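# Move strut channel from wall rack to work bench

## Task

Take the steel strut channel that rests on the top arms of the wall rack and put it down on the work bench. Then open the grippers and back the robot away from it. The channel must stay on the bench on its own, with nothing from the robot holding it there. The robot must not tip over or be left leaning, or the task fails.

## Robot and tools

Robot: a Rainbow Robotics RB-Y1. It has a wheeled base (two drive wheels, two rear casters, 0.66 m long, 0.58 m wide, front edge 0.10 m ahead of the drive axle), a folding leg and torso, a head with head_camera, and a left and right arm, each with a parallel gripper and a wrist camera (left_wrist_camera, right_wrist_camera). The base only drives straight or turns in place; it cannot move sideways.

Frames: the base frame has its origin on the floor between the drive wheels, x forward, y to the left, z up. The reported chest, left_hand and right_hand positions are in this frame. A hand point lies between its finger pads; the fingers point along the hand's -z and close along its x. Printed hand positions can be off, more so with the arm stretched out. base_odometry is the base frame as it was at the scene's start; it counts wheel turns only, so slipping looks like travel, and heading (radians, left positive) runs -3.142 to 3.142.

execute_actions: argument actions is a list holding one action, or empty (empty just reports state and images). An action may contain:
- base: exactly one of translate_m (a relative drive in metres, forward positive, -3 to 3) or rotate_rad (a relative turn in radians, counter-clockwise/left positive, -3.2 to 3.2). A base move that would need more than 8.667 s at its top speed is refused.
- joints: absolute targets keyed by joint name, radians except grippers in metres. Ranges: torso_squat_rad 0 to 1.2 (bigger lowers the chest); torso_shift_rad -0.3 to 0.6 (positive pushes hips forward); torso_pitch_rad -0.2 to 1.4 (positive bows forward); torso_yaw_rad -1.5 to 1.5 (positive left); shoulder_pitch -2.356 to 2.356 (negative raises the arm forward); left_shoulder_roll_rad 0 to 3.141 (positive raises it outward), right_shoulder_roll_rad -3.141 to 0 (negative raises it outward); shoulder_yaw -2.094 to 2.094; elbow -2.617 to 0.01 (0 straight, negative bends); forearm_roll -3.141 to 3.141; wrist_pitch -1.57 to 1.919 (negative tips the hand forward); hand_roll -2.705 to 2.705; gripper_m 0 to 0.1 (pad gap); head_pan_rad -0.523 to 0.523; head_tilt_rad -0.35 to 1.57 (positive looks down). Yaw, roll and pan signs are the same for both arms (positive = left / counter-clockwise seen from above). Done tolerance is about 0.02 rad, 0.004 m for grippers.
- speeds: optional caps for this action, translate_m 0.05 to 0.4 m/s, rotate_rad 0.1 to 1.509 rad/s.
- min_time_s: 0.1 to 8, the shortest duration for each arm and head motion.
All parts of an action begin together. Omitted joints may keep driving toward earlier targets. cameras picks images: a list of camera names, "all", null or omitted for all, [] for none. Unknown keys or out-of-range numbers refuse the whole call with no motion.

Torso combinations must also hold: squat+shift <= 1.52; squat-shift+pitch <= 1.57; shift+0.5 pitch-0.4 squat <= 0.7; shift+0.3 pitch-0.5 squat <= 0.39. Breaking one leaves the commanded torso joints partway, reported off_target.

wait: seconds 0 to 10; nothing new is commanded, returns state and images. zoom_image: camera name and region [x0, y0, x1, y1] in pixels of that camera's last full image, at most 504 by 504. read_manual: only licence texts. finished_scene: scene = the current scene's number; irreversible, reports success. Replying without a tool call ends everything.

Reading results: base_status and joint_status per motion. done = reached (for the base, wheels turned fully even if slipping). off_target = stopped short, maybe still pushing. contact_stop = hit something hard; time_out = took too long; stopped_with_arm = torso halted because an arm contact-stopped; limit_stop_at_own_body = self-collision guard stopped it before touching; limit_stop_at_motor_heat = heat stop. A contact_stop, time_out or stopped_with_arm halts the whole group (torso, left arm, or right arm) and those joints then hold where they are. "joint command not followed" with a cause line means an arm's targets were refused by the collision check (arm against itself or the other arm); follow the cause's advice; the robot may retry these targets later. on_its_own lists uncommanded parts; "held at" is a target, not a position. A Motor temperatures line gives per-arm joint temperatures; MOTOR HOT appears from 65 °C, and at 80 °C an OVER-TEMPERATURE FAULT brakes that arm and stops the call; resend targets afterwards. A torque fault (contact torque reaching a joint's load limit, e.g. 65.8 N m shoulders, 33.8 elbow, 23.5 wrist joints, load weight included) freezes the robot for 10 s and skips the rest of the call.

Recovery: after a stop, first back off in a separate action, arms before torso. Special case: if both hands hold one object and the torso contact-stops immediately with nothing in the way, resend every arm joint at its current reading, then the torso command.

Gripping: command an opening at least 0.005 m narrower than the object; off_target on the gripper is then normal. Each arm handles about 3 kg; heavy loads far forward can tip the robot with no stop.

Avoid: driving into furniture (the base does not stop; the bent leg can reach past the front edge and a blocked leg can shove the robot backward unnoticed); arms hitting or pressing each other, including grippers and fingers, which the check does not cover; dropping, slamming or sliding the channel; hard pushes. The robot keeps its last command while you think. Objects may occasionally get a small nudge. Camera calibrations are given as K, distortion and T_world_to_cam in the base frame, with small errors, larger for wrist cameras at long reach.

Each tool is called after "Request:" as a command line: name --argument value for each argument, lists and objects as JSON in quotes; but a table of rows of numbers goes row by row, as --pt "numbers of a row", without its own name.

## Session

Request:
execute_actions --actions '[]'

Scene clock: 0.00 s.
Motor temperatures (°C, as the motors report them): left_arm=[32 32 35 34 35 38 36] | right_arm=[32 36 31 40 39 36 32]
base_odometry: x=+0.000 y=+0.000 heading=+0.000 (m, m, rad; odometry frame)
base_status: not commanded
joint_positions: torso_squat_rad=+0.350 torso_shift_rad=+0.000 torso_pitch_rad=-0.001 torso_yaw_rad=+0.000 left_shoulder_pitch_rad=-0.039 left_shoulder_roll_rad=+0.037 left_shoulder_yaw_rad=+0.026 left_elbow_rad=-0.233 left_forearm_roll_rad=+0.006 left_wrist_pitch_rad=+0.004 left_hand_roll_rad=-0.012 left_gripper_m=+0.099 right_shoulder_pitch_rad=-0.007 right_shoulder_roll_rad=-0.015 right_shoulder_yaw_rad=-0.047 right_elbow_rad=-0.190 right_forearm_roll_rad=-0.012 right_wrist_pitch_rad=-0.021 right_hand_roll_rad=-0.030 right_gripper_m=+0.101 head_pan_rad=+0.001 head_tilt_rad=+0.401
joint_status: not commanded
chest: x=-0.2284 y=-0.0007 z=+1.2476 quat_wxyz=(+1.000, +0.000, +0.000, +0.000) (m; base frame)
left_hand: x=-0.0876 y=+0.2488 z=+0.5763 quat_wxyz=(+0.991, +0.019, -0.133, +0.001) (m; base frame)
right_hand: x=-0.1264 y=-0.2359 z=+0.5696 quat_wxyz=(+0.993, -0.007, -0.109, -0.042) (m; base frame)
pictures: head_camera, left_wrist_camera, right_wrist_camera
camera_calibration (this result's frames):
head_camera: T_world_to_cam=[[-0.042653, -0.999008, 0.0128312, -0.0202025], [-0.374686, 0.00408922, -0.927143, 1.31739], [0.92617, -0.0443531, -0.374489, 0.677006], [0, 0, 0, 1]] pos_world=[-0.134276, 0.00445775, 1.4752]
left_wrist_camera: T_world_to_cam=[[0.977876, -0.0486677, 0.203443, -0.0133827], [-0.170467, -0.749073, 0.64018, -0.165604], [0.121238, -0.660697, -0.740797, 0.687633], [0, 0, 0, 1]] pos_world=[-0.0985105, 0.329616, 0.618136]
right_wrist_camera: T_world_to_cam=[[-0.948262, -0.0360313, -0.315438, 0.0447624], [-0.223815, 0.780536, 0.58367, -0.138045], [0.225181, 0.624071, -0.748217, 0.700494], [0, 0, 0, 1]] pos_world=[-0.146188, -0.327796, 0.618813]
Images, in order (width x height): head_camera 896x504, left_wrist_camera 644x364, right_wrist_camera 644x364.

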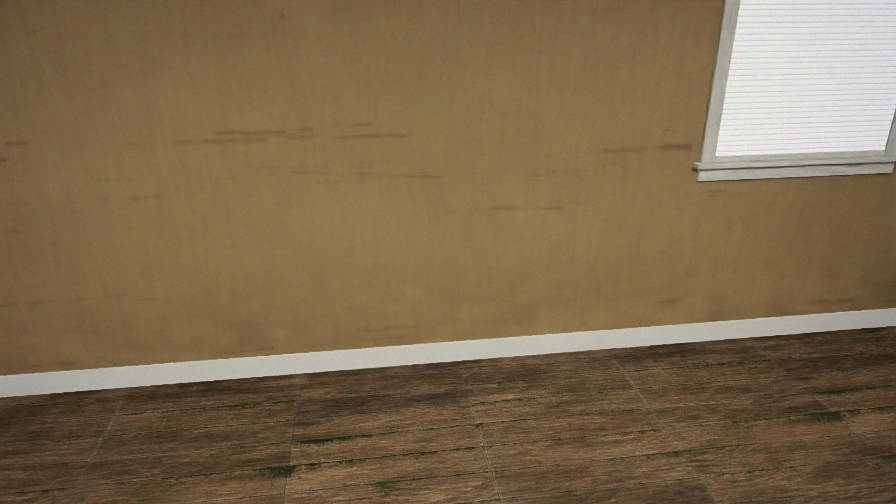

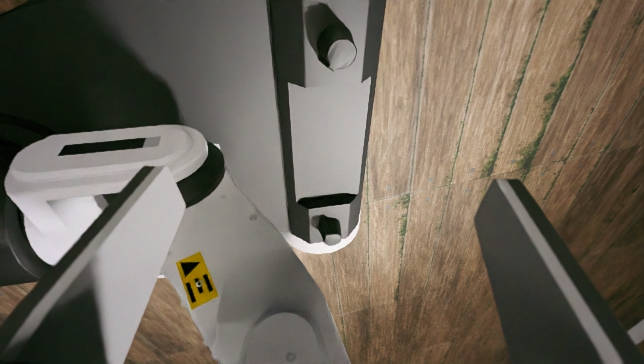

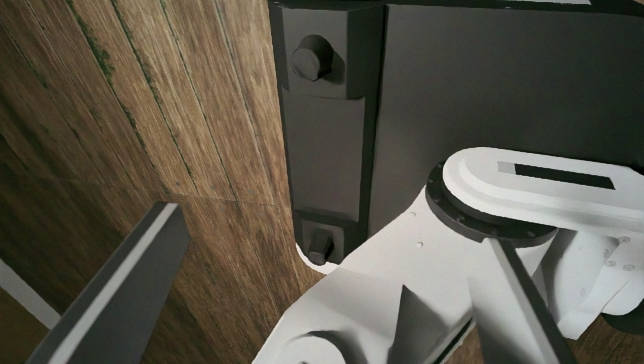

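Similar layout likely; rack to the left.

Request:
execute_actions --actions '[{"base":{"rotate_rad":1.9},"joints":{"head_tilt_rad":0.15}}]' --cameras '["head_camera"]'

Scene clock: 15.67 s.
Motor temperatures (°C, as the motors report them): left_arm=[32 32 35 34 35 38 36] | right_arm=[32 36 31 40 39 36 32]
base_odometry: x=+0.000 y=+0.000 heading=+1.900 (m, m, rad; odometry frame)
base_status: done
joint_positions: torso_squat_rad=+0.350 torso_shift_rad=+0.000 torso_pitch_rad=-0.001 torso_yaw_rad=+0.000 left_shoulder_pitch_rad=-0.039 left_shoulder_roll_rad=+0.037 left_shoulder_yaw_rad=+0.026 left_elbow_rad=-0.233 left_forearm_roll_rad=+0.006 left_wrist_pitch_rad=+0.004 left_hand_roll_rad=-0.012 left_gripper_m=+0.099 right_shoulder_pitch_rad=-0.007 right_shoulder_roll_rad=-0.015 right_shoulder_yaw_rad=-0.047 right_elbow_rad=-0.190 right_forearm_roll_rad=-0.012 right_wrist_pitch_rad=-0.021 right_hand_roll_rad=-0.030 right_gripper_m=+0.101 head_pan_rad=+0.001 head_tilt_rad=+0.150
joint_status: all done
chest: x=-0.2285 y=-0.0007 z=+1.2476 quat_wxyz=(+1.000, +0.000, +0.000, +0.000) (m; base frame)
left_hand: x=-0.0876 y=+0.2488 z=+0.5764 quat_wxyz=(+0.991, +0.019, -0.133, +0.001) (m; base frame)
right_hand: x=-0.1264 y=-0.2359 z=+0.5696 quat_wxyz=(+0.993, -0.007, -0.109, -0.042) (m; base frame)
pictures: head_camera
camera_calibration (this result's frames):
head_camera: T_world_to_cam=[[-0.0446401, -0.999002, 0.0016804, -0.00448434], [-0.133093, 0.00428011, -0.991094, 1.45986], [0.990098, -0.0444662, -0.133151, 0.340906], [0, 0, 0, 1]] pos_world=[-0.143433, 0.00443054, 1.49226]
Images, in order (width x height): head_camera 896x504.

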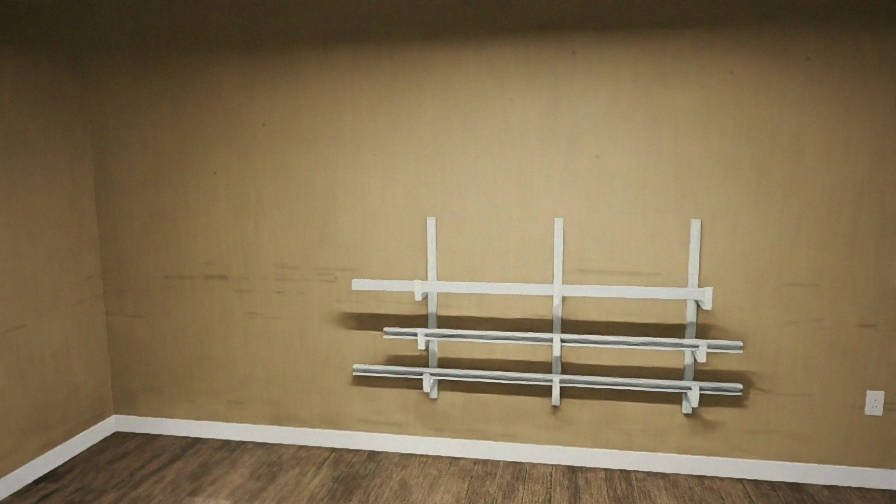

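Request:
execute_actions --actions '[{"base":{"rotate_rad":-0.21}}]' --cameras '[]'

Request:
execute_actions --actions '[{"base":{"translate_m":1.3},"joints":{"head_tilt_rad":0.45}}]' --cameras '["head_camera"]'

Scene clock: 38.60 s.
Motor temperatures (°C, as the motors report them): left_arm=[32 32 35 34 35 38 36] | right_arm=[32 36 31 40 39 36 32]
base_odometry: x=+0.000 y=+0.000 heading=+1.690 (m, m, rad; odometry frame)
base_status: done
joint_positions: torso_squat_rad=+0.350 torso_shift_rad=+0.000 torso_pitch_rad=-0.001 torso_yaw_rad=+0.000 left_shoulder_pitch_rad=-0.039 left_shoulder_roll_rad=+0.037 left_shoulder_yaw_rad=+0.026 left_elbow_rad=-0.233 left_forearm_roll_rad=+0.006 left_wrist_pitch_rad=+0.004 left_hand_roll_rad=-0.012 left_gripper_m=+0.099 right_shoulder_pitch_rad=-0.007 right_shoulder_roll_rad=-0.015 right_shoulder_yaw_rad=-0.047 right_elbow_rad=-0.190 right_forearm_roll_rad=-0.012 right_wrist_pitch_rad=-0.021 right_hand_roll_rad=-0.030 right_gripper_m=+0.101 head_pan_rad=+0.001 head_tilt_rad=+0.150
joint_status: not commanded
chest: x=-0.2285 y=-0.0006 z=+1.2476 quat_wxyz=(+1.000, +0.000, +0.000, +0.000) (m; base frame)
left_hand: x=-0.0876 y=+0.2488 z=+0.5763 quat_wxyz=(+0.991, +0.019, -0.133, +0.001) (m; base frame)
right_hand: x=-0.1264 y=-0.2359 z=+0.5696 quat_wxyz=(+0.993, -0.007, -0.109, -0.042) (m; base frame)
pictures: none
No camera images: the call's "cameras" was empty. Leave "cameras" out to get every camera's image.

Scene clock: 43.30 s.
Motor temperatures (°C, as the motors report them): left_arm=[32 32 35 34 35 38 36] | right_arm=[32 36 31 40 39 36 32]
base_odometry: x=-0.155 y=+1.291 heading=+1.691 (m, m, rad; odometry frame)
base_status: done
joint_positions: torso_squat_rad=+0.350 torso_shift_rad=+0.000 torso_pitch_rad=-0.001 torso_yaw_rad=+0.000 left_shoulder_pitch_rad=-0.039 left_shoulder_roll_rad=+0.037 left_shoulder_yaw_rad=+0.026 left_elbow_rad=-0.233 left_forearm_roll_rad=+0.006 left_wrist_pitch_rad=+0.004 left_hand_roll_rad=-0.012 left_gripper_m=+0.099 right_shoulder_pitch_rad=-0.007 right_shoulder_roll_rad=-0.015 right_shoulder_yaw_rad=-0.047 right_elbow_rad=-0.190 right_forearm_roll_rad=-0.012 right_wrist_pitch_rad=-0.021 right_hand_roll_rad=-0.030 right_gripper_m=+0.101 head_pan_rad=+0.001 head_tilt_rad=+0.450
joint_status: all done
chest: x=-0.2284 y=-0.0006 z=+1.2476 quat_wxyz=(+1.000, +0.000, +0.000, +0.000) (m; base frame)
left_hand: x=-0.0875 y=+0.2488 z=+0.5763 quat_wxyz=(+0.991, +0.019, -0.133, +0.001) (m; base frame)
right_hand: x=-0.1263 y=-0.2359 z=+0.5696 quat_wxyz=(+0.993, -0.007, -0.109, -0.042) (m; base frame)
pictures: head_camera
camera_calibration (this result's frames):
head_camera: T_world_to_cam=[[-0.0419335, -0.999008, 0.0149889, -0.0231455], [-0.420135, 0.00402004, -0.907453, 1.27952], [0.906492, -0.0443501, -0.419887, 0.738626], [0, 0, 0, 1]] pos_world=[-0.13296, 0.0044919, 1.47159]
Images, in order (width x height): head_camera 896x504.

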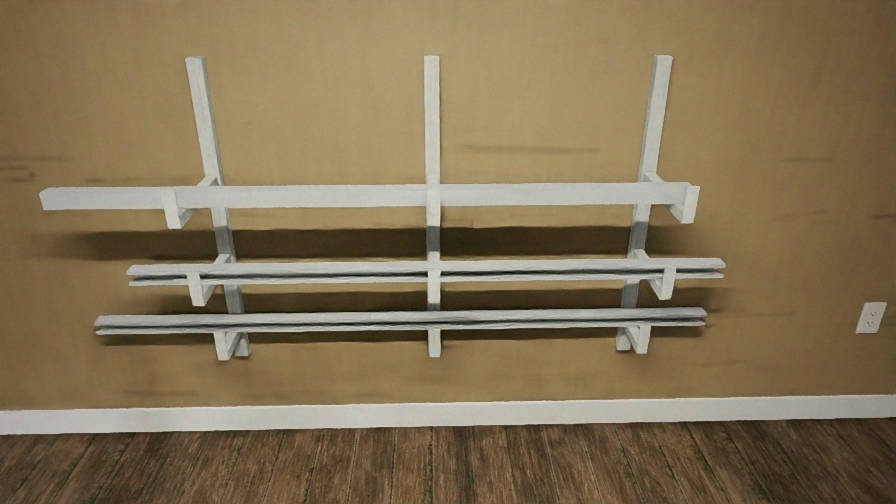

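Request:
execute_actions --actions '[{"base":{"rotate_rad":0.09},"joints":{"torso_squat_rad":0.7,"left_shoulder_pitch_rad":-0.629,"left_shoulder_roll_rad":0.063,"left_shoulder_yaw_rad":0.203,"left_elbow_rad":-1.03,"left_forearm_roll_rad":0,"left_wrist_pitch_rad":0.06,"left_hand_roll_rad":0,"right_shoulder_pitch_rad":-0.629,"right_shoulder_roll_rad":-0.063,"right_shoulder_yaw_rad":-0.203,"right_elbow_rad":-1.03,"right_forearm_roll_rad":0,"right_wrist_pitch_rad":0.06,"right_hand_roll_rad":0}}]' --cameras '[]'

Request:
execute_actions --actions '[{"base":{"translate_m":0.6}}]' --cameras '[]'

Request:
execute_actions --actions '[{"base":{"rotate_rad":-0.09}}]'

Scene clock: 73.97 s.
Motor temperatures (°C, as the motors report them): left_arm=[32 32 35 34 35 38 36] | right_arm=[32 36 31 40 39 36 32]
base_odometry: x=-0.156 y=+1.291 heading=+1.780 (m, m, rad; odometry frame)
base_status: done
joint_positions: torso_squat_rad=+0.700 torso_shift_rad=+0.000 torso_pitch_rad=-0.001 torso_yaw_rad=+0.000 left_shoulder_pitch_rad=-0.629 left_shoulder_roll_rad=+0.063 left_shoulder_yaw_rad=+0.203 left_elbow_rad=-1.030 left_forearm_roll_rad=+0.000 left_wrist_pitch_rad=+0.060 left_hand_roll_rad=+0.000 left_gripper_m=+0.099 right_shoulder_pitch_rad=-0.629 right_shoulder_roll_rad=-0.063 right_shoulder_yaw_rad=-0.203 right_elbow_rad=-1.030 right_forearm_roll_rad=+0.000 right_wrist_pitch_rad=+0.060 right_hand_roll_rad=+0.000 right_gripper_m=+0.101 head_pan_rad=+0.001 head_tilt_rad=+0.450
joint_status: all done
chest: x=-0.2284 y=-0.0006 z=+1.1253 quat_wxyz=(+1.000, +0.000, +0.000, +0.000) (m; base frame)
left_hand: x=+0.4411 y=+0.2194 z=+0.9797 quat_wxyz=(+0.707, +0.000, -0.707, +0.000) (m; base frame)
right_hand: x=+0.4410 y=-0.2206 z=+0.9794 quat_wxyz=(+0.707, +0.000, -0.707, +0.000) (m; base frame)
pictures: none
No camera images: the call's "cameras" was empty. Leave "cameras" out to get every camera's image.

Scene clock: 76.90 s.
Motor temperatures (°C, as the motors report them): left_arm=[32 32 35 34 35 38 36] | right_arm=[32 36 31 40 39 36 32]
base_odometry: x=-0.280 y=+1.878 heading=+1.781 (m, m, rad; odometry frame)
base_status: done
joint_positions: torso_squat_rad=+0.700 torso_shift_rad=+0.000 torso_pitch_rad=-0.001 torso_yaw_rad=+0.000 left_shoulder_pitch_rad=-0.629 left_shoulder_roll_rad=+0.063 left_shoulder_yaw_rad=+0.203 left_elbow_rad=-1.030 left_forearm_roll_rad=+0.000 left_wrist_pitch_rad=+0.060 left_hand_roll_rad=+0.000 left_gripper_m=+0.099 right_shoulder_pitch_rad=-0.629 right_shoulder_roll_rad=-0.063 right_shoulder_yaw_rad=-0.203 right_elbow_rad=-1.030 right_forearm_roll_rad=+0.000 right_wrist_pitch_rad=+0.060 right_hand_roll_rad=+0.000 right_gripper_m=+0.101 head_pan_rad=+0.001 head_tilt_rad=+0.450
joint_status: not commanded
chest: x=-0.2283 y=-0.0006 z=+1.1253 quat_wxyz=(+1.000, +0.000, +0.000, +0.000) (m; base frame)
left_hand: x=+0.4411 y=+0.2194 z=+0.9796 quat_wxyz=(+0.707, +0.000, -0.707, +0.000) (m; base frame)
right_hand: x=+0.4411 y=-0.2206 z=+0.9792 quat_wxyz=(+0.707, +0.000, -0.707, +0.000) (m; base frame)
pictures: none
No camera images: the call's "cameras" was empty. Leave "cameras" out to get every camera's image.

Scene clock: 78.07 s.
Motor temperatures (°C, as the motors report them): left_arm=[32 32 35 34 35 38 36] | right_arm=[32 36 31 40 39 36 32]
base_odometry: x=-0.280 y=+1.878 heading=+1.691 (m, m, rad; odometry frame)
base_status: done
joint_positions: torso_squat_rad=+0.700 torso_shift_rad=+0.000 torso_pitch_rad=-0.001 torso_yaw_rad=+0.000 left_shoulder_pitch_rad=-0.629 left_shoulder_roll_rad=+0.063 left_shoulder_yaw_rad=+0.203 left_elbow_rad=-1.030 left_forearm_roll_rad=+0.000 left_wrist_pitch_rad=+0.060 left_hand_roll_rad=+0.000 left_gripper_m=+0.099 right_shoulder_pitch_rad=-0.629 right_shoulder_roll_rad=-0.063 right_shoulder_yaw_rad=-0.203 right_elbow_rad=-1.030 right_forearm_roll_rad=+0.000 right_wrist_pitch_rad=+0.060 right_hand_roll_rad=+0.000 right_gripper_m=+0.101 head_pan_rad=+0.001 head_tilt_rad=+0.450
joint_status: not commanded
chest: x=-0.2284 y=-0.0006 z=+1.1253 quat_wxyz=(+1.000, +0.000, +0.000, +0.000) (m; base frame)
left_hand: x=+0.4411 y=+0.2194 z=+0.9796 quat_wxyz=(+0.707, +0.000, -0.707, +0.000) (m; base frame)
right_hand: x=+0.4411 y=-0.2206 z=+0.9793 quat_wxyz=(+0.707, +0.000, -0.707, +0.000) (m; base frame)
pictures: head_camera, left_wrist_camera, right_wrist_camera
camera_calibration (this result's frames):
head_camera: T_world_to_cam=[[-0.041932, -0.999009, 0.0149556, -0.0212094], [-0.42015, 0.00405032, -0.907446, 1.16857], [0.906485, -0.0443346, -0.419903, 0.687285], [0, 0, 0, 1]] pos_world=[-0.13293, 0.00454915, 1.34932]
left_wrist_camera: T_world_to_cam=[[0.060244, -0.0495479, 0.996953, -0.986199], [-0.691265, -0.722578, 0.00586019, 0.489676], [0.720086, -0.689512, -0.0777817, -0.00448126], [0, 0, 0, 1]] pos_world=[0.401135, 0.301875, 0.979976]
right_wrist_camera: T_world_to_cam=[[0.104015, -0.114976, -0.987908, 0.889609], [-0.6363, 0.75572, -0.154948, 0.637687], [0.764397, 0.644723, 0.00544685, -0.101579], [0, 0, 0, 1]] pos_world=[0.390875, -0.314139, 0.978213]
Images, in order (width x height): head_camera 896x504, left_wrist_camera 644x364, right_wrist_camera 644x364.

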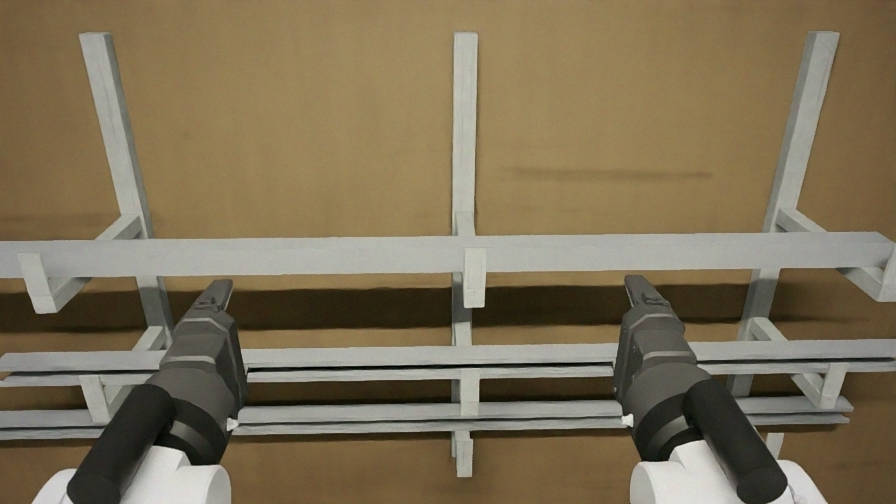

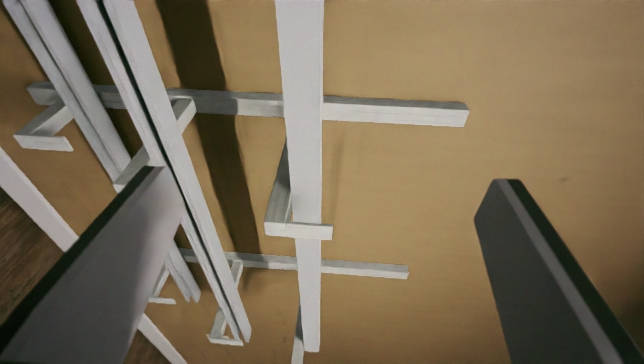

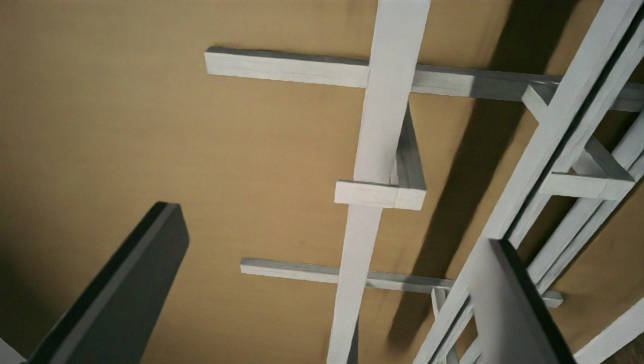

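Request:
execute_actions --actions '[{"base":{"translate_m":0.21},"speeds":{"translate_m":0.15},"joints":{"torso_squat_rad":0.765,"head_tilt_rad":0.6}}]'

Scene clock: 95.00 s.
Motor temperatures (°C, as the motors report them): left_arm=[32 32 35 35 35 38 36] | right_arm=[32 36 31 40 39 36 32]
base_odometry: x=-0.306 y=+2.086 heading=+1.691 (m, m, rad; odometry frame)
base_status: done
joint_positions: torso_squat_rad=+0.765 torso_shift_rad=+0.000 torso_pitch_rad=-0.001 torso_yaw_rad=+0.000 left_shoulder_pitch_rad=-0.629 left_shoulder_roll_rad=+0.063 left_shoulder_yaw_rad=+0.203 left_elbow_rad=-1.030 left_forearm_roll_rad=+0.000 left_wrist_pitch_rad=+0.060 left_hand_roll_rad=+0.000 left_gripper_m=+0.099 right_shoulder_pitch_rad=-0.629 right_shoulder_roll_rad=-0.063 right_shoulder_yaw_rad=-0.203 right_elbow_rad=-1.030 right_forearm_roll_rad=+0.000 right_wrist_pitch_rad=+0.060 right_hand_roll_rad=+0.000 right_gripper_m=+0.101 head_pan_rad=+0.001 head_tilt_rad=+0.600
joint_status: all done
chest: x=-0.2283 y=-0.0006 z=+1.0949 quat_wxyz=(+1.000, +0.000, +0.000, +0.000) (m; base frame)
left_hand: x=+0.4412 y=+0.2195 z=+0.9491 quat_wxyz=(+0.707, +0.000, -0.707, +0.000) (m; base frame)
right_hand: x=+0.4411 y=-0.2206 z=+0.9488 quat_wxyz=(+0.707, +0.000, -0.707, +0.000) (m; base frame)
pictures: head_camera, left_wrist_camera, right_wrist_camera
camera_calibration (this result's frames):
head_camera: T_world_to_cam=[[-0.0391252, -0.999011, 0.0211363, -0.0281541], [-0.551087, 0.00392835, -0.834438, 1.01941], [0.83353, -0.0442955, -0.550696, 0.828778], [0, 0, 0, 1]] pos_world=[-0.130126, 0.00458022, 1.30764]
left_wrist_camera: T_world_to_cam=[[0.0603708, -0.0495461, 0.996946, -0.955849], [-0.691257, -0.722585, 0.00594859, 0.489811], [0.720083, -0.689505, -0.0778721, -0.00676945], [0, 0, 0, 1]] pos_world=[0.401165, 0.301904, 0.949489]
right_wrist_camera: T_world_to_cam=[[0.103867, -0.114978, -0.987923, 0.85955], [-0.636312, 0.75573, -0.154854, 0.632886], [0.764408, 0.644711, 0.00533373, -0.101341], [0, 0, 0, 1]] pos_world=[0.390899, -0.314126, 0.947715]
Images, in order (width x height): head_camera 896x504, left_wrist_camera 644x364, right_wrist_camera 644x364.

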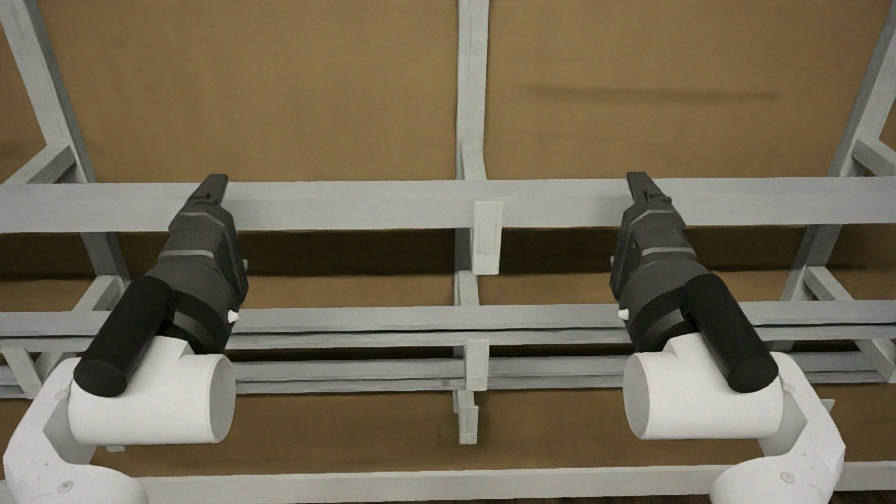

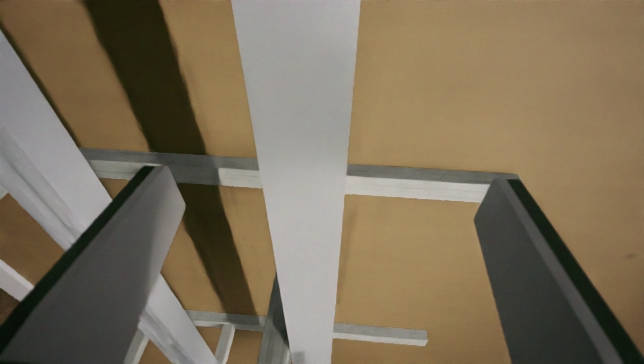

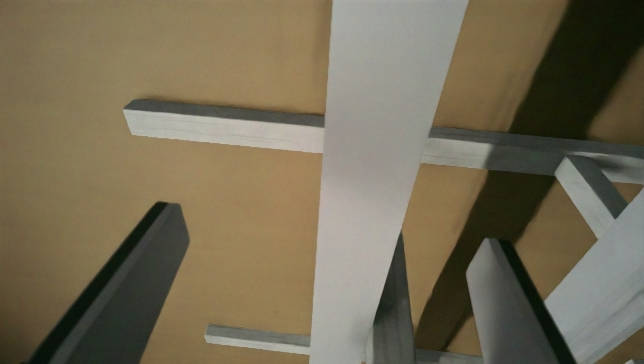

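Request:
execute_actions --actions '[{"base":{"translate_m":0.045},"speeds":{"translate_m":0.05},"joints":{"torso_squat_rad":0.787}}]'

Scene clock: 112.80 s.
Motor temperatures (°C, as the motors report them): left_arm=[32 32 35 35 35 38 36] | right_arm=[32 36 31 41 39 36 32]
base_odometry: x=-0.311 y=+2.131 heading=+1.691 (m, m, rad; odometry frame)
base_status: done
joint_positions: torso_squat_rad=+0.787 torso_shift_rad=+0.000 torso_pitch_rad=-0.001 torso_yaw_rad=+0.000 left_shoulder_pitch_rad=-0.629 left_shoulder_roll_rad=+0.063 left_shoulder_yaw_rad=+0.203 left_elbow_rad=-1.030 left_forearm_roll_rad=+0.000 left_wrist_pitch_rad=+0.060 left_hand_roll_rad=+0.000 left_gripper_m=+0.099 right_shoulder_pitch_rad=-0.629 right_shoulder_roll_rad=-0.063 right_shoulder_yaw_rad=-0.203 right_elbow_rad=-1.030 right_forearm_roll_rad=+0.000 right_wrist_pitch_rad=+0.060 right_hand_roll_rad=+0.000 right_gripper_m=+0.101 head_pan_rad=+0.001 head_tilt_rad=+0.600
joint_status: all done
chest: x=-0.2284 y=-0.0006 z=+1.0841 quat_wxyz=(+1.000, +0.000, +0.000, +0.000) (m; base frame)
left_hand: x=+0.4411 y=+0.2195 z=+0.9383 quat_wxyz=(+0.707, +0.000, -0.707, +0.000) (m; base frame)
right_hand: x=+0.4411 y=-0.2206 z=+0.9380 quat_wxyz=(+0.707, +0.000, -0.707, +0.000) (m; base frame)
pictures: head_camera, left_wrist_camera, right_wrist_camera
camera_calibration (this result's frames):
head_camera: T_world_to_cam=[[-0.039127, -0.999011, 0.0211326, -0.0279165], [-0.551008, 0.0039282, -0.834491, 1.01045], [0.833582, -0.0442953, -0.550617, 0.822802], [0, 0, 0, 1]] pos_world=[-0.130196, 0.00458814, 1.29685]
left_wrist_camera: T_world_to_cam=[[0.0603025, -0.0495455, 0.99695, -0.94511], [-0.691255, -0.722587, 0.00590145, 0.4899], [0.72009, -0.689502, -0.0778224, -0.00762269], [0, 0, 0, 1]] pos_world=[0.401127, 0.301913, 0.938743]
right_wrist_camera: T_world_to_cam=[[0.103969, -0.114977, -0.987912, 0.848908], [-0.636301, 0.755726, -0.154919, 0.631252], [0.764403, 0.644716, 0.00541171, -0.101338], [0, 0, 0, 1]] pos_world=[0.390869, -0.314114, 0.936988]
Images, in order (width x height): head_camera 896x504, left_wrist_camera 644x364, right_wrist_camera 644x364.

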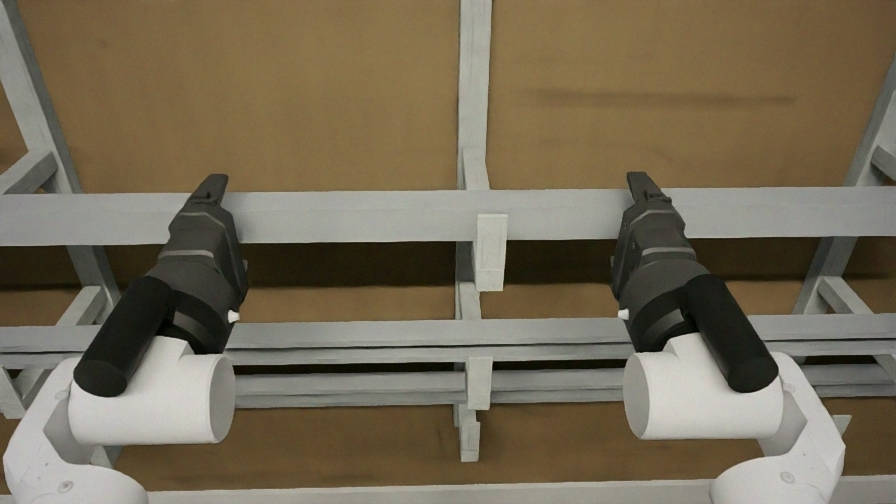

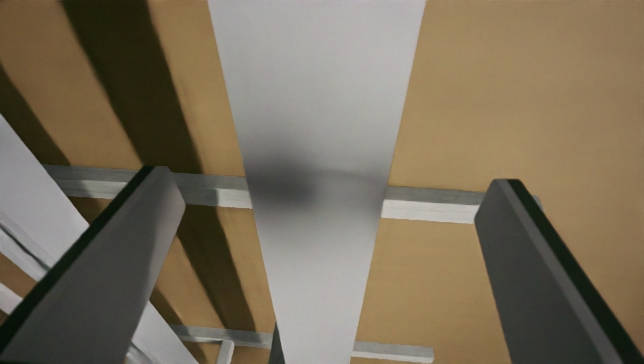

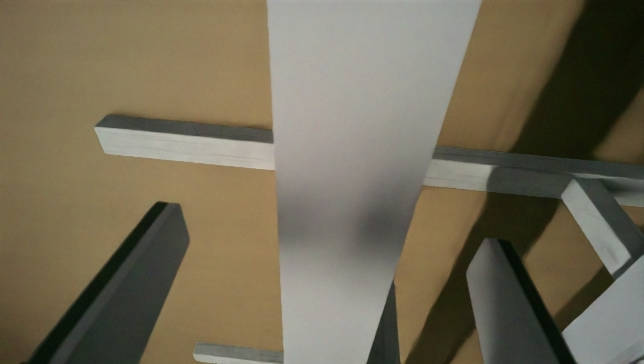

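Request:
execute_actions --actions '[{"base":{"translate_m":0.034},"speeds":{"translate_m":0.05}}]' --cameras '[]'

Request:
execute_actions --actions '[{"joints":{"left_gripper_m":0.02,"right_gripper_m":0.02}}]'

Scene clock: 121.43 s.
Motor temperatures (°C, as the motors report them): left_arm=[32 32 35 35 35 38 36] | right_arm=[32 36 31 41 39 36 32]
base_odometry: x=-0.315 y=+2.165 heading=+1.690 (m, m, rad; odometry frame)
base_status: done
joint_positions: torso_squat_rad=+0.787 torso_shift_rad=+0.000 torso_pitch_rad=-0.001 torso_yaw_rad=+0.000 left_shoulder_pitch_rad=-0.629 left_shoulder_roll_rad=+0.063 left_shoulder_yaw_rad=+0.203 left_elbow_rad=-1.030 left_forearm_roll_rad=+0.000 left_wrist_pitch_rad=+0.060 left_hand_roll_rad=+0.000 left_gripper_m=+0.099 right_shoulder_pitch_rad=-0.629 right_shoulder_roll_rad=-0.063 right_shoulder_yaw_rad=-0.203 right_elbow_rad=-1.030 right_forearm_roll_rad=+0.000 right_wrist_pitch_rad=+0.060 right_hand_roll_rad=+0.000 right_gripper_m=+0.101 head_pan_rad=+0.001 head_tilt_rad=+0.600
joint_status: not commanded
chest: x=-0.2284 y=-0.0006 z=+1.0841 quat_wxyz=(+1.000, +0.000, +0.000, +0.000) (m; base frame)
left_hand: x=+0.4411 y=+0.2195 z=+0.9383 quat_wxyz=(+0.707, +0.000, -0.707, +0.000) (m; base frame)
right_hand: x=+0.4411 y=-0.2206 z=+0.9380 quat_wxyz=(+0.707, +0.000, -0.707, +0.000) (m; base frame)
pictures: none
No camera images: the call's "cameras" was empty. Leave "cameras" out to get every camera's image.

Scene clock: 122.73 s.
Motor temperatures (°C, as the motors report them): left_arm=[32 32 35 35 35 38 36] | right_arm=[32 36 31 41 39 36 32]
base_odometry: x=-0.315 y=+2.165 heading=+1.690 (m, m, rad; odometry frame)
base_status: not commanded
joint_positions: torso_squat_rad=+0.787 torso_shift_rad=+0.000 torso_pitch_rad=+0.000 torso_yaw_rad=+0.000 left_shoulder_pitch_rad=-0.628 left_shoulder_roll_rad=+0.063 left_shoulder_yaw_rad=+0.203 left_elbow_rad=-1.029 left_forearm_roll_rad=+0.000 left_wrist_pitch_rad=+0.060 left_hand_roll_rad=+0.000 left_gripper_m=+0.040 right_shoulder_pitch_rad=-0.627 right_shoulder_roll_rad=-0.063 right_shoulder_yaw_rad=-0.203 right_elbow_rad=-1.029 right_forearm_roll_rad=+0.000 right_wrist_pitch_rad=+0.061 right_hand_roll_rad=+0.000 right_gripper_m=+0.042 head_pan_rad=+0.001 head_tilt_rad=+0.600
joint_status: left_gripper_m off_target (ended at +0.040, target +0.020); right_gripper_m off_target (ended at +0.042, target +0.020)
chest: x=-0.2280 y=-0.0006 z=+1.0841 quat_wxyz=(+1.000, +0.000, +0.000, +0.000) (m; base frame)
left_hand: x=+0.4411 y=+0.2196 z=+0.9365 quat_wxyz=(+0.708, +0.000, -0.706, +0.000) (m; base frame)
right_hand: x=+0.4409 y=-0.2208 z=+0.9357 quat_wxyz=(+0.709, +0.000, -0.705, +0.000) (m; base frame)
pictures: head_camera, left_wrist_camera, right_wrist_camera
camera_calibration (this result's frames):
head_camera: T_world_to_cam=[[-0.0391093, -0.999011, 0.0211575, -0.0279272], [-0.551637, 0.00393107, -0.834075, 1.01009], [0.833167, -0.0442914, -0.551245, 0.823097], [0, 0, 0, 1]] pos_world=[-0.129668, 0.00458582, 1.29681]
left_wrist_camera: T_world_to_cam=[[0.0636766, -0.049482, 0.996743, -0.944588], [-0.691024, -0.722785, 0.00826411, 0.487743], [0.720022, -0.689299, -0.0802178, -0.00542438], [0, 0, 0, 1]] pos_world=[0.401096, 0.302054, 0.937046]
right_wrist_camera: T_world_to_cam=[[0.0995765, -0.11502, -0.98836, 0.848916], [-0.636696, 0.755961, -0.152121, 0.628567], [0.764658, 0.644433, 0.00204317, -0.0981374], [0, 0, 0, 1]] pos_world=[0.390716, -0.314287, 0.934853]
Images, in order (width x height): head_camera 896x504, left_wrist_camera 644x364, right_wrist_camera 644x364.

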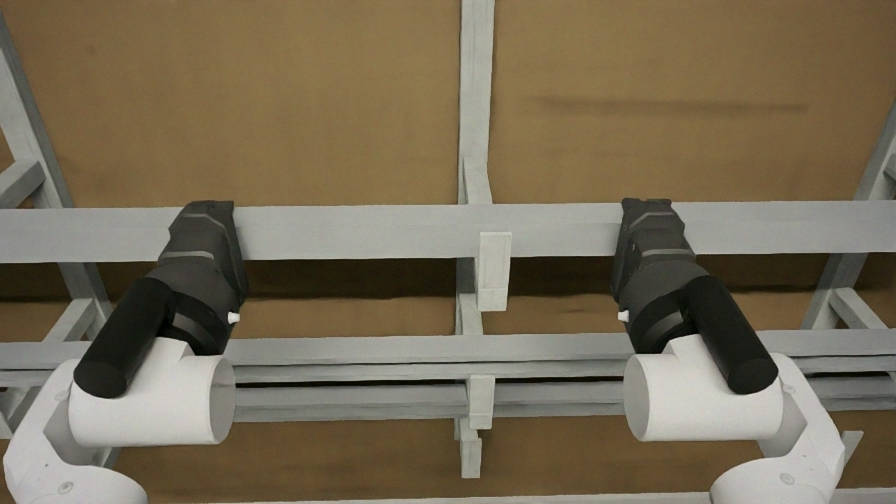

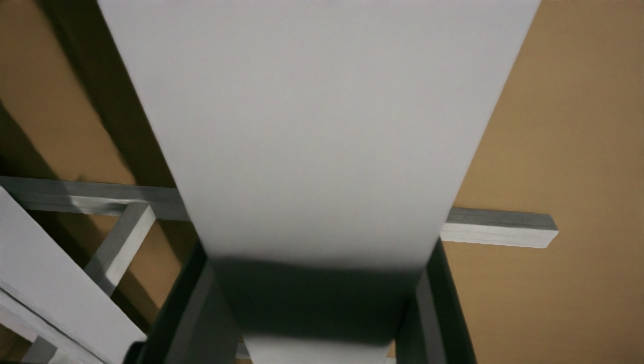

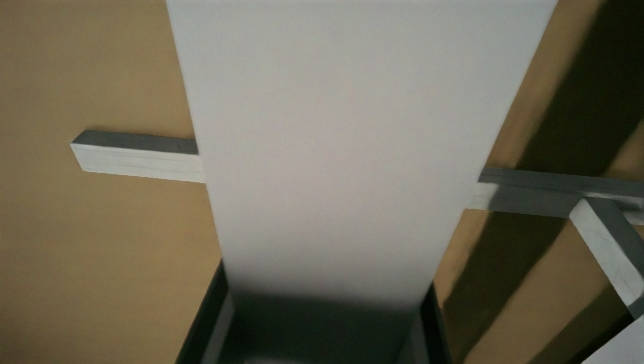

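Lift 12 cm.

Request:
execute_actions --actions '[{"joints":{"torso_squat_rad":0.5,"head_tilt_rad":0.4}}]'

Scene clock: 129.27 s.
Motor temperatures (°C, as the motors report them): left_arm=[33 32 35 35 35 38 36] | right_arm=[32 36 31 41 39 37 32]
base_odometry: x=-0.315 y=+2.165 heading=+1.690 (m, m, rad; odometry frame)
base_status: not commanded
joint_positions: torso_squat_rad=+0.500 torso_shift_rad=+0.000 torso_pitch_rad=+0.001 torso_yaw_rad=+0.000 left_shoulder_pitch_rad=-0.625 left_shoulder_roll_rad=+0.062 left_shoulder_yaw_rad=+0.203 left_elbow_rad=-1.027 left_forearm_roll_rad=+0.000 left_wrist_pitch_rad=+0.061 left_hand_roll_rad=+0.000 left_gripper_m=+0.040 right_shoulder_pitch_rad=-0.626 right_shoulder_roll_rad=-0.062 right_shoulder_yaw_rad=-0.203 right_elbow_rad=-1.028 right_forearm_roll_rad=+0.000 right_wrist_pitch_rad=+0.061 right_hand_roll_rad=+0.000 right_gripper_m=+0.042 head_pan_rad=+0.001 head_tilt_rad=+0.400
joint_status: all done
chest: x=-0.2274 y=-0.0006 z=+1.2043 quat_wxyz=(+1.000, +0.000, +0.001, +0.000) (m; base frame)
left_hand: x=+0.4409 y=+0.2197 z=+1.0529 quat_wxyz=(+0.711, +0.000, -0.703, +0.000) (m; base frame)
right_hand: x=+0.4411 y=-0.2209 z=+1.0538 quat_wxyz=(+0.710, +0.000, -0.704, +0.000) (m; base frame)
pictures: head_camera, left_wrist_camera, right_wrist_camera
camera_calibration (this result's frames):
head_camera: T_world_to_cam=[[-0.0426315, -0.999006, 0.0130114, -0.0197235], [-0.375986, 0.00397629, -0.926617, 1.27673], [0.925644, -0.0443952, -0.375782, 0.661206], [0, 0, 0, 1]] pos_world=[-0.132849, 0.00457384, 1.43176]
left_wrist_camera: T_world_to_cam=[[0.0705316, -0.0485543, 0.996327, -1.06336], [-0.690675, -0.723037, 0.013658, 0.480896], [0.719718, -0.689101, -0.0845321, 0.0087241], [0, 0, 0, 1]] pos_world=[0.400864, 0.302086, 1.05362]
right_wrist_camera: T_world_to_cam=[[0.0959273, -0.115329, -0.988685, 0.967511], [-0.637096, 0.756047, -0.150006, 0.644681], [0.764792, 0.644277, -0.000950023, -0.0953488], [0, 0, 0, 1]] pos_world=[0.390835, -0.314396, 1.05318]
Images, in order (width x height): head_camera 896x504, left_wrist_camera 644x364, right_wrist_camera 644x364.

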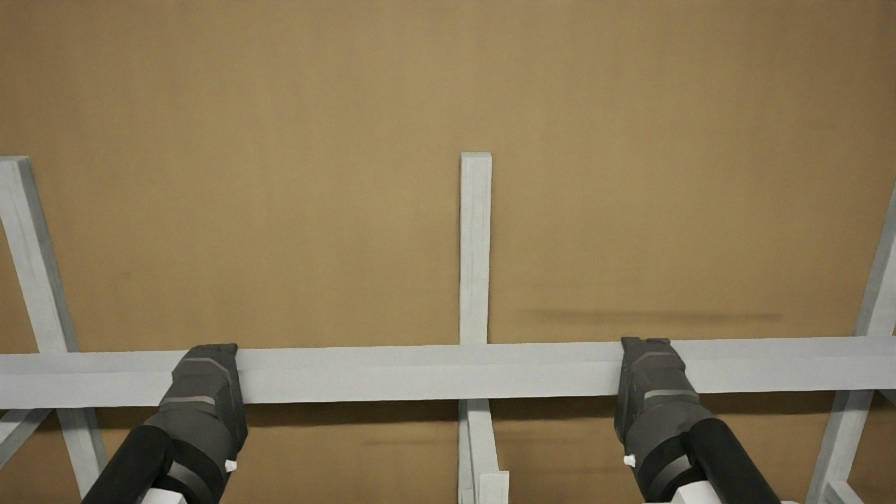

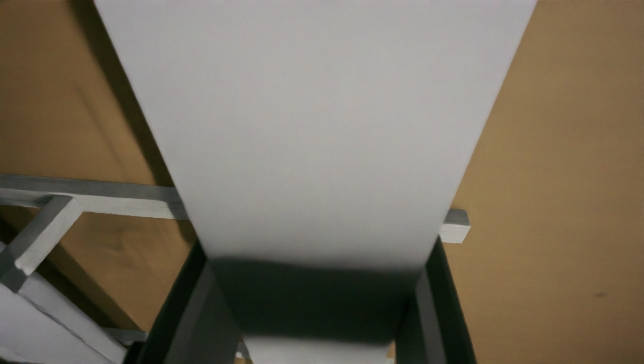

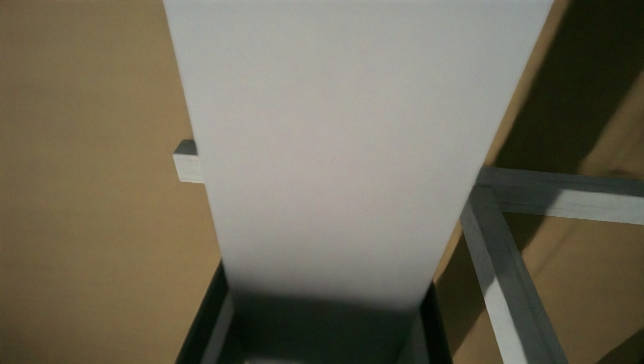

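Request:
execute_actions --actions '[{"base":{"translate_m":-1.5},"speeds":{"translate_m":0.3},"joints":{"torso_squat_rad":0.4,"head_tilt_rad":0.2}}]' --cameras '[]'

Request:
execute_actions --actions '[{"base":{"rotate_rad":-2.3},"speeds":{"rotate_rad":0.6}}]' --cameras '["head_camera"]'

Scene clock: 154.93 s.
Motor temperatures (°C, as the motors report them): left_arm=[34 32 35 37 35 40 36] | right_arm=[33 36 31 43 39 38 32]
base_odometry: x=-0.136 y=+0.676 heading=+1.690 (m, m, rad; odometry frame)
base_status: done
joint_positions: torso_squat_rad=+0.400 torso_shift_rad=+0.000 torso_pitch_rad=+0.001 torso_yaw_rad=+0.000 left_shoulder_pitch_rad=-0.625 left_shoulder_roll_rad=+0.062 left_shoulder_yaw_rad=+0.203 left_elbow_rad=-1.027 left_forearm_roll_rad=+0.000 left_wrist_pitch_rad=+0.061 left_hand_roll_rad=+0.000 left_gripper_m=+0.040 right_shoulder_pitch_rad=-0.626 right_shoulder_roll_rad=-0.062 right_shoulder_yaw_rad=-0.203 right_elbow_rad=-1.028 right_forearm_roll_rad=+0.000 right_wrist_pitch_rad=+0.061 right_hand_roll_rad=+0.000 right_gripper_m=+0.042 head_pan_rad=+0.001 head_tilt_rad=+0.200
joint_status: all done
chest: x=-0.2274 y=-0.0006 z=+1.2347 quat_wxyz=(+1.000, +0.000, +0.001, +0.000) (m; base frame)
left_hand: x=+0.4409 y=+0.2197 z=+1.0832 quat_wxyz=(+0.711, +0.000, -0.703, +0.000) (m; base frame)
right_hand: x=+0.4411 y=-0.2209 z=+1.0842 quat_wxyz=(+0.710, +0.000, -0.704, +0.000) (m; base frame)
pictures: none
No camera images: the call's "cameras" was empty. Leave "cameras" out to get every camera's image.

Scene clock: 160.30 s.
Motor temperatures (°C, as the motors report them): left_arm=[34 32 35 38 35 40 36] | right_arm=[33 36 31 43 39 38 32]
base_odometry: x=-0.136 y=+0.676 heading=-0.610 (m, m, rad; odometry frame)
base_status: done
joint_positions: torso_squat_rad=+0.400 torso_shift_rad=+0.000 torso_pitch_rad=+0.001 torso_yaw_rad=+0.000 left_shoulder_pitch_rad=-0.625 left_shoulder_roll_rad=+0.062 left_shoulder_yaw_rad=+0.203 left_elbow_rad=-1.027 left_forearm_roll_rad=+0.000 left_wrist_pitch_rad=+0.061 left_hand_roll_rad=+0.000 left_gripper_m=+0.040 right_shoulder_pitch_rad=-0.626 right_shoulder_roll_rad=-0.062 right_shoulder_yaw_rad=-0.203 right_elbow_rad=-1.028 right_forearm_roll_rad=+0.000 right_wrist_pitch_rad=+0.061 right_hand_roll_rad=+0.000 right_gripper_m=+0.042 head_pan_rad=+0.001 head_tilt_rad=+0.200
joint_status: not commanded
chest: x=-0.2274 y=-0.0006 z=+1.2347 quat_wxyz=(+1.000, +0.000, +0.001, +0.000) (m; base frame)
left_hand: x=+0.4409 y=+0.2197 z=+1.0832 quat_wxyz=(+0.711, +0.000, -0.703, +0.000) (m; base frame)
right_hand: x=+0.4410 y=-0.2209 z=+1.0842 quat_wxyz=(+0.710, +0.000, -0.704, +0.000) (m; base frame)
pictures: head_camera
camera_calibration (this result's frames):
head_camera: T_world_to_cam=[[-0.0444817, -0.999001, 0.00422544, -0.00786478], [-0.184325, 0.00405015, -0.982857, 1.42493], [0.981858, -0.044498, -0.184322, 0.409497], [0, 0, 0, 1]] pos_world=[-0.139767, 0.00459367, 1.47602]
Images, in order (width x height): head_camera 896x504.

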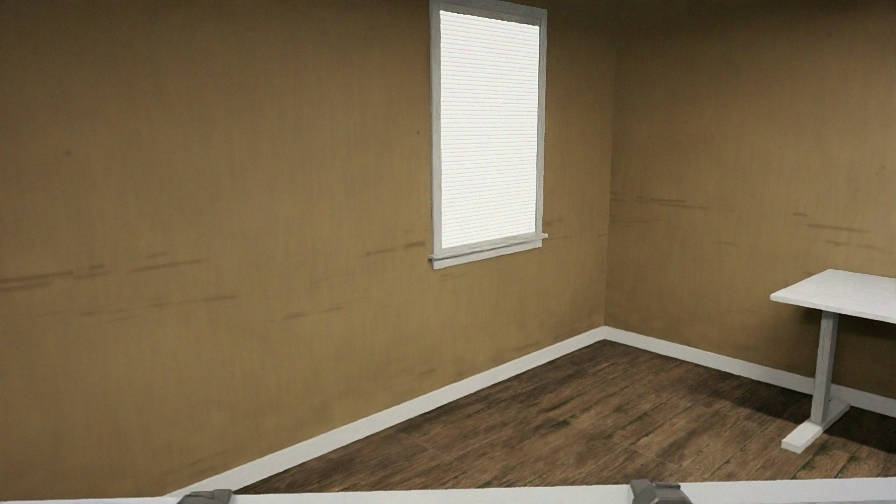

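Meanwhile rotate wrists down to reduce torque and see the bench.

Request:
execute_actions --actions '[{"base":{"rotate_rad":-0.75},"speeds":{"rotate_rad":0.5},"joints":{"left_wrist_pitch_rad":1.63,"right_wrist_pitch_rad":1.63,"head_tilt_rad":0.25,"torso_squat_rad":0.3},"min_time_s":3}]' --cameras '["head_camera"]'

Scene clock: 170.53 s.
Motor temperatures (°C, as the motors report them): left_arm=[35 32 35 38 35 40 36] | right_arm=[33 36 31 44 39 38 32]
base_odometry: x=-0.137 y=+0.676 heading=-1.359 (m, m, rad; odometry frame)
base_status: done
joint_positions: torso_squat_rad=+0.300 torso_shift_rad=+0.000 torso_pitch_rad=+0.001 torso_yaw_rad=+0.000 left_shoulder_pitch_rad=-0.625 left_shoulder_roll_rad=+0.064 left_shoulder_yaw_rad=+0.203 left_elbow_rad=-1.028 left_forearm_roll_rad=-0.001 left_wrist_pitch_rad=+1.630 left_hand_roll_rad=+0.000 left_gripper_m=+0.040 right_shoulder_pitch_rad=-0.627 right_shoulder_roll_rad=-0.064 right_shoulder_yaw_rad=-0.203 right_elbow_rad=-1.029 right_forearm_roll_rad=+0.001 right_wrist_pitch_rad=+1.630 right_hand_roll_rad=+0.000 right_gripper_m=+0.042 head_pan_rad=+0.001 head_tilt_rad=+0.250
joint_status: all done
chest: x=-0.2277 y=-0.0006 z=+1.2587 quat_wxyz=(+1.000, +0.000, +0.000, +0.000) (m; base frame)
left_hand: x=+0.2088 y=+0.2212 z=+0.8797 quat_wxyz=(+1.000, +0.001, +0.003, +0.001) (m; base frame)
right_hand: x=+0.2095 y=-0.2220 z=+0.8804 quat_wxyz=(+1.000, -0.001, +0.002, -0.001) (m; base frame)
pictures: head_camera
camera_calibration (this result's frames):
head_camera: T_world_to_cam=[[-0.0441977, -0.999002, 0.00645945, -0.0111826], [-0.232746, 0.00400883, -0.972529, 1.42343], [0.971533, -0.044487, -0.232691, 0.482676], [0, 0, 0, 1]] pos_world=[-0.138133, 0.00459507, 1.49671]
Images, in order (width x height): head_camera 896x504.

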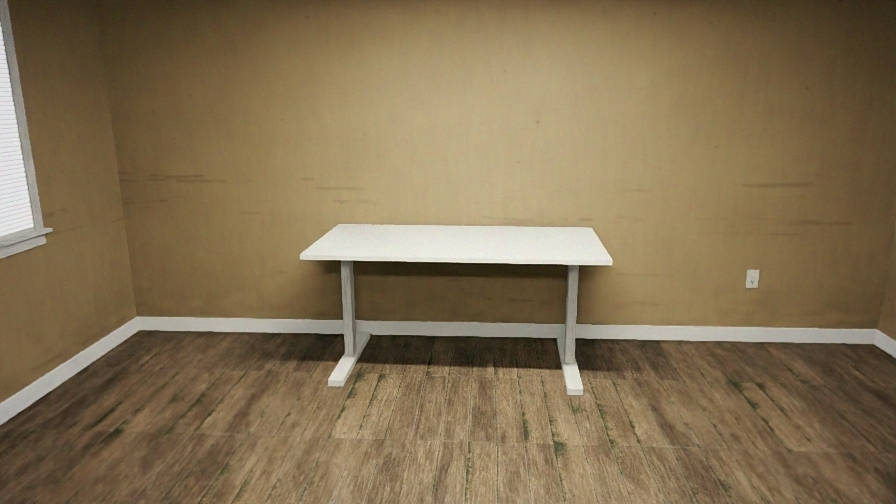

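Request:
execute_actions --actions '[{"base":{"rotate_rad":-0.09}}]' --cameras '[]'

Request:
execute_actions --actions '[{"base":{"translate_m":2.3},"speeds":{"translate_m":0.35},"joints":{"head_tilt_rad":0.7}}]'

Scene clock: 200.13 s.
Motor temperatures (°C, as the motors report them): left_arm=[35 32 35 37 36 39 36] | right_arm=[34 36 31 43 40 37 32]
base_odometry: x=-0.137 y=+0.676 heading=-1.449 (m, m, rad; odometry frame)
base_status: done
joint_positions: torso_squat_rad=+0.300 torso_shift_rad=+0.000 torso_pitch_rad=+0.001 torso_yaw_rad=+0.000 left_shoulder_pitch_rad=-0.625 left_shoulder_roll_rad=+0.064 left_shoulder_yaw_rad=+0.203 left_elbow_rad=-1.028 left_forearm_roll_rad=-0.001 left_wrist_pitch_rad=+1.630 left_hand_roll_rad=+0.000 left_gripper_m=+0.040 right_shoulder_pitch_rad=-0.627 right_shoulder_roll_rad=-0.064 right_shoulder_yaw_rad=-0.203 right_elbow_rad=-1.029 right_forearm_roll_rad=+0.001 right_wrist_pitch_rad=+1.630 right_hand_roll_rad=+0.000 right_gripper_m=+0.042 head_pan_rad=+0.001 head_tilt_rad=+0.250
joint_status: not commanded
chest: x=-0.2277 y=-0.0006 z=+1.2587 quat_wxyz=(+1.000, +0.000, +0.000, +0.000) (m; base frame)
left_hand: x=+0.2089 y=+0.2213 z=+0.8798 quat_wxyz=(+1.000, +0.001, +0.003, +0.001) (m; base frame)
right_hand: x=+0.2096 y=-0.2220 z=+0.8806 quat_wxyz=(+1.000, -0.001, +0.002, -0.001) (m; base frame)
pictures: none
No camera images: the call's "cameras" was empty. Leave "cameras" out to get every camera's image.

Scene clock: 207.87 s.
Motor temperatures (°C, as the motors report them): left_arm=[35 32 35 37 36 38 36] | right_arm=[33 36 31 43 40 37 32]
base_odometry: x=+0.142 y=-1.607 heading=-1.449 (m, m, rad; odometry frame)
base_status: done
joint_positions: torso_squat_rad=+0.300 torso_shift_rad=+0.000 torso_pitch_rad=+0.001 torso_yaw_rad=+0.000 left_shoulder_pitch_rad=-0.626 left_shoulder_roll_rad=+0.064 left_shoulder_yaw_rad=+0.203 left_elbow_rad=-1.028 left_forearm_roll_rad=-0.001 left_wrist_pitch_rad=+1.630 left_hand_roll_rad=+0.000 left_gripper_m=+0.040 right_shoulder_pitch_rad=-0.627 right_shoulder_roll_rad=-0.064 right_shoulder_yaw_rad=-0.203 right_elbow_rad=-1.029 right_forearm_roll_rad=+0.001 right_wrist_pitch_rad=+1.630 right_hand_roll_rad=+0.000 right_gripper_m=+0.042 head_pan_rad=+0.001 head_tilt_rad=+0.700
joint_status: all done
chest: x=-0.2277 y=-0.0006 z=+1.2587 quat_wxyz=(+1.000, +0.000, +0.000, +0.000) (m; base frame)
left_hand: x=+0.2090 y=+0.2213 z=+0.8799 quat_wxyz=(+1.000, +0.001, +0.003, +0.001) (m; base frame)
right_hand: x=+0.2097 y=-0.2220 z=+0.8807 quat_wxyz=(+1.000, -0.001, +0.002, -0.001) (m; base frame)
pictures: head_camera, left_wrist_camera, right_wrist_camera
camera_calibration (this result's frames):
head_camera: T_world_to_cam=[[-0.0367368, -0.999006, 0.025261, -0.0370595], [-0.632564, 0.00367744, -0.7745, 1.05236], [0.773637, -0.0444318, -0.63207, 1.02464], [0, 0, 0, 1]] pos_world=[-0.128375, 0.00463379, 1.46363]
left_wrist_camera: T_world_to_cam=[[0.996773, -0.0462553, -0.0656121, -0.134272], [0.0117734, -0.724247, 0.68944, -0.416961], [-0.0794096, -0.687988, -0.721365, 0.88924], [0, 0, 0, 1]] pos_world=[0.209362, 0.303593, 0.920127]
right_wrist_camera: T_world_to_cam=[[-0.988429, -0.113503, -0.100628, 0.264182], [-0.151636, 0.756609, 0.636042, -0.321835], [0.00394298, 0.64394, -0.765065, 0.914541], [0, 0, 0, 1]] pos_world=[0.208717, -0.315421, 0.930969]
Images, in order (width x height): head_camera 896x504, left_wrist_camera 644x364, right_wrist_camera 644x364.

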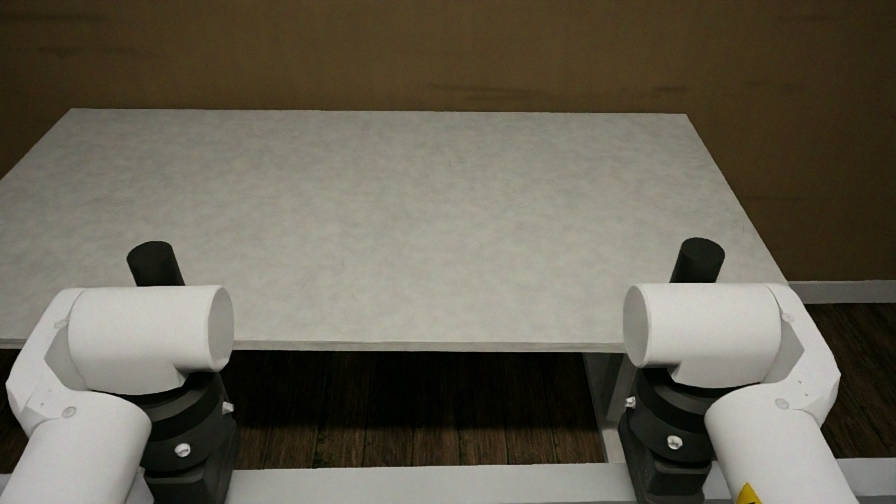

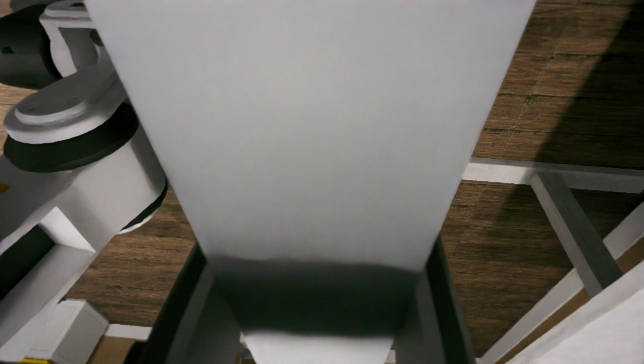

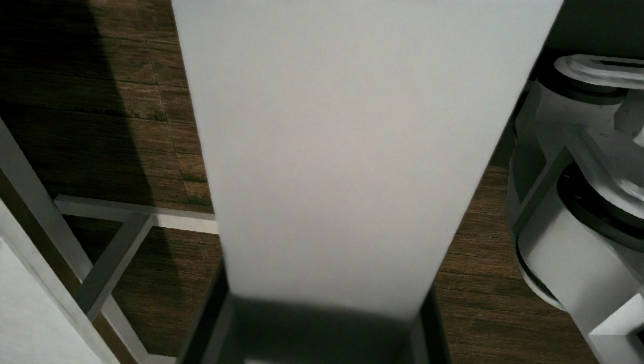

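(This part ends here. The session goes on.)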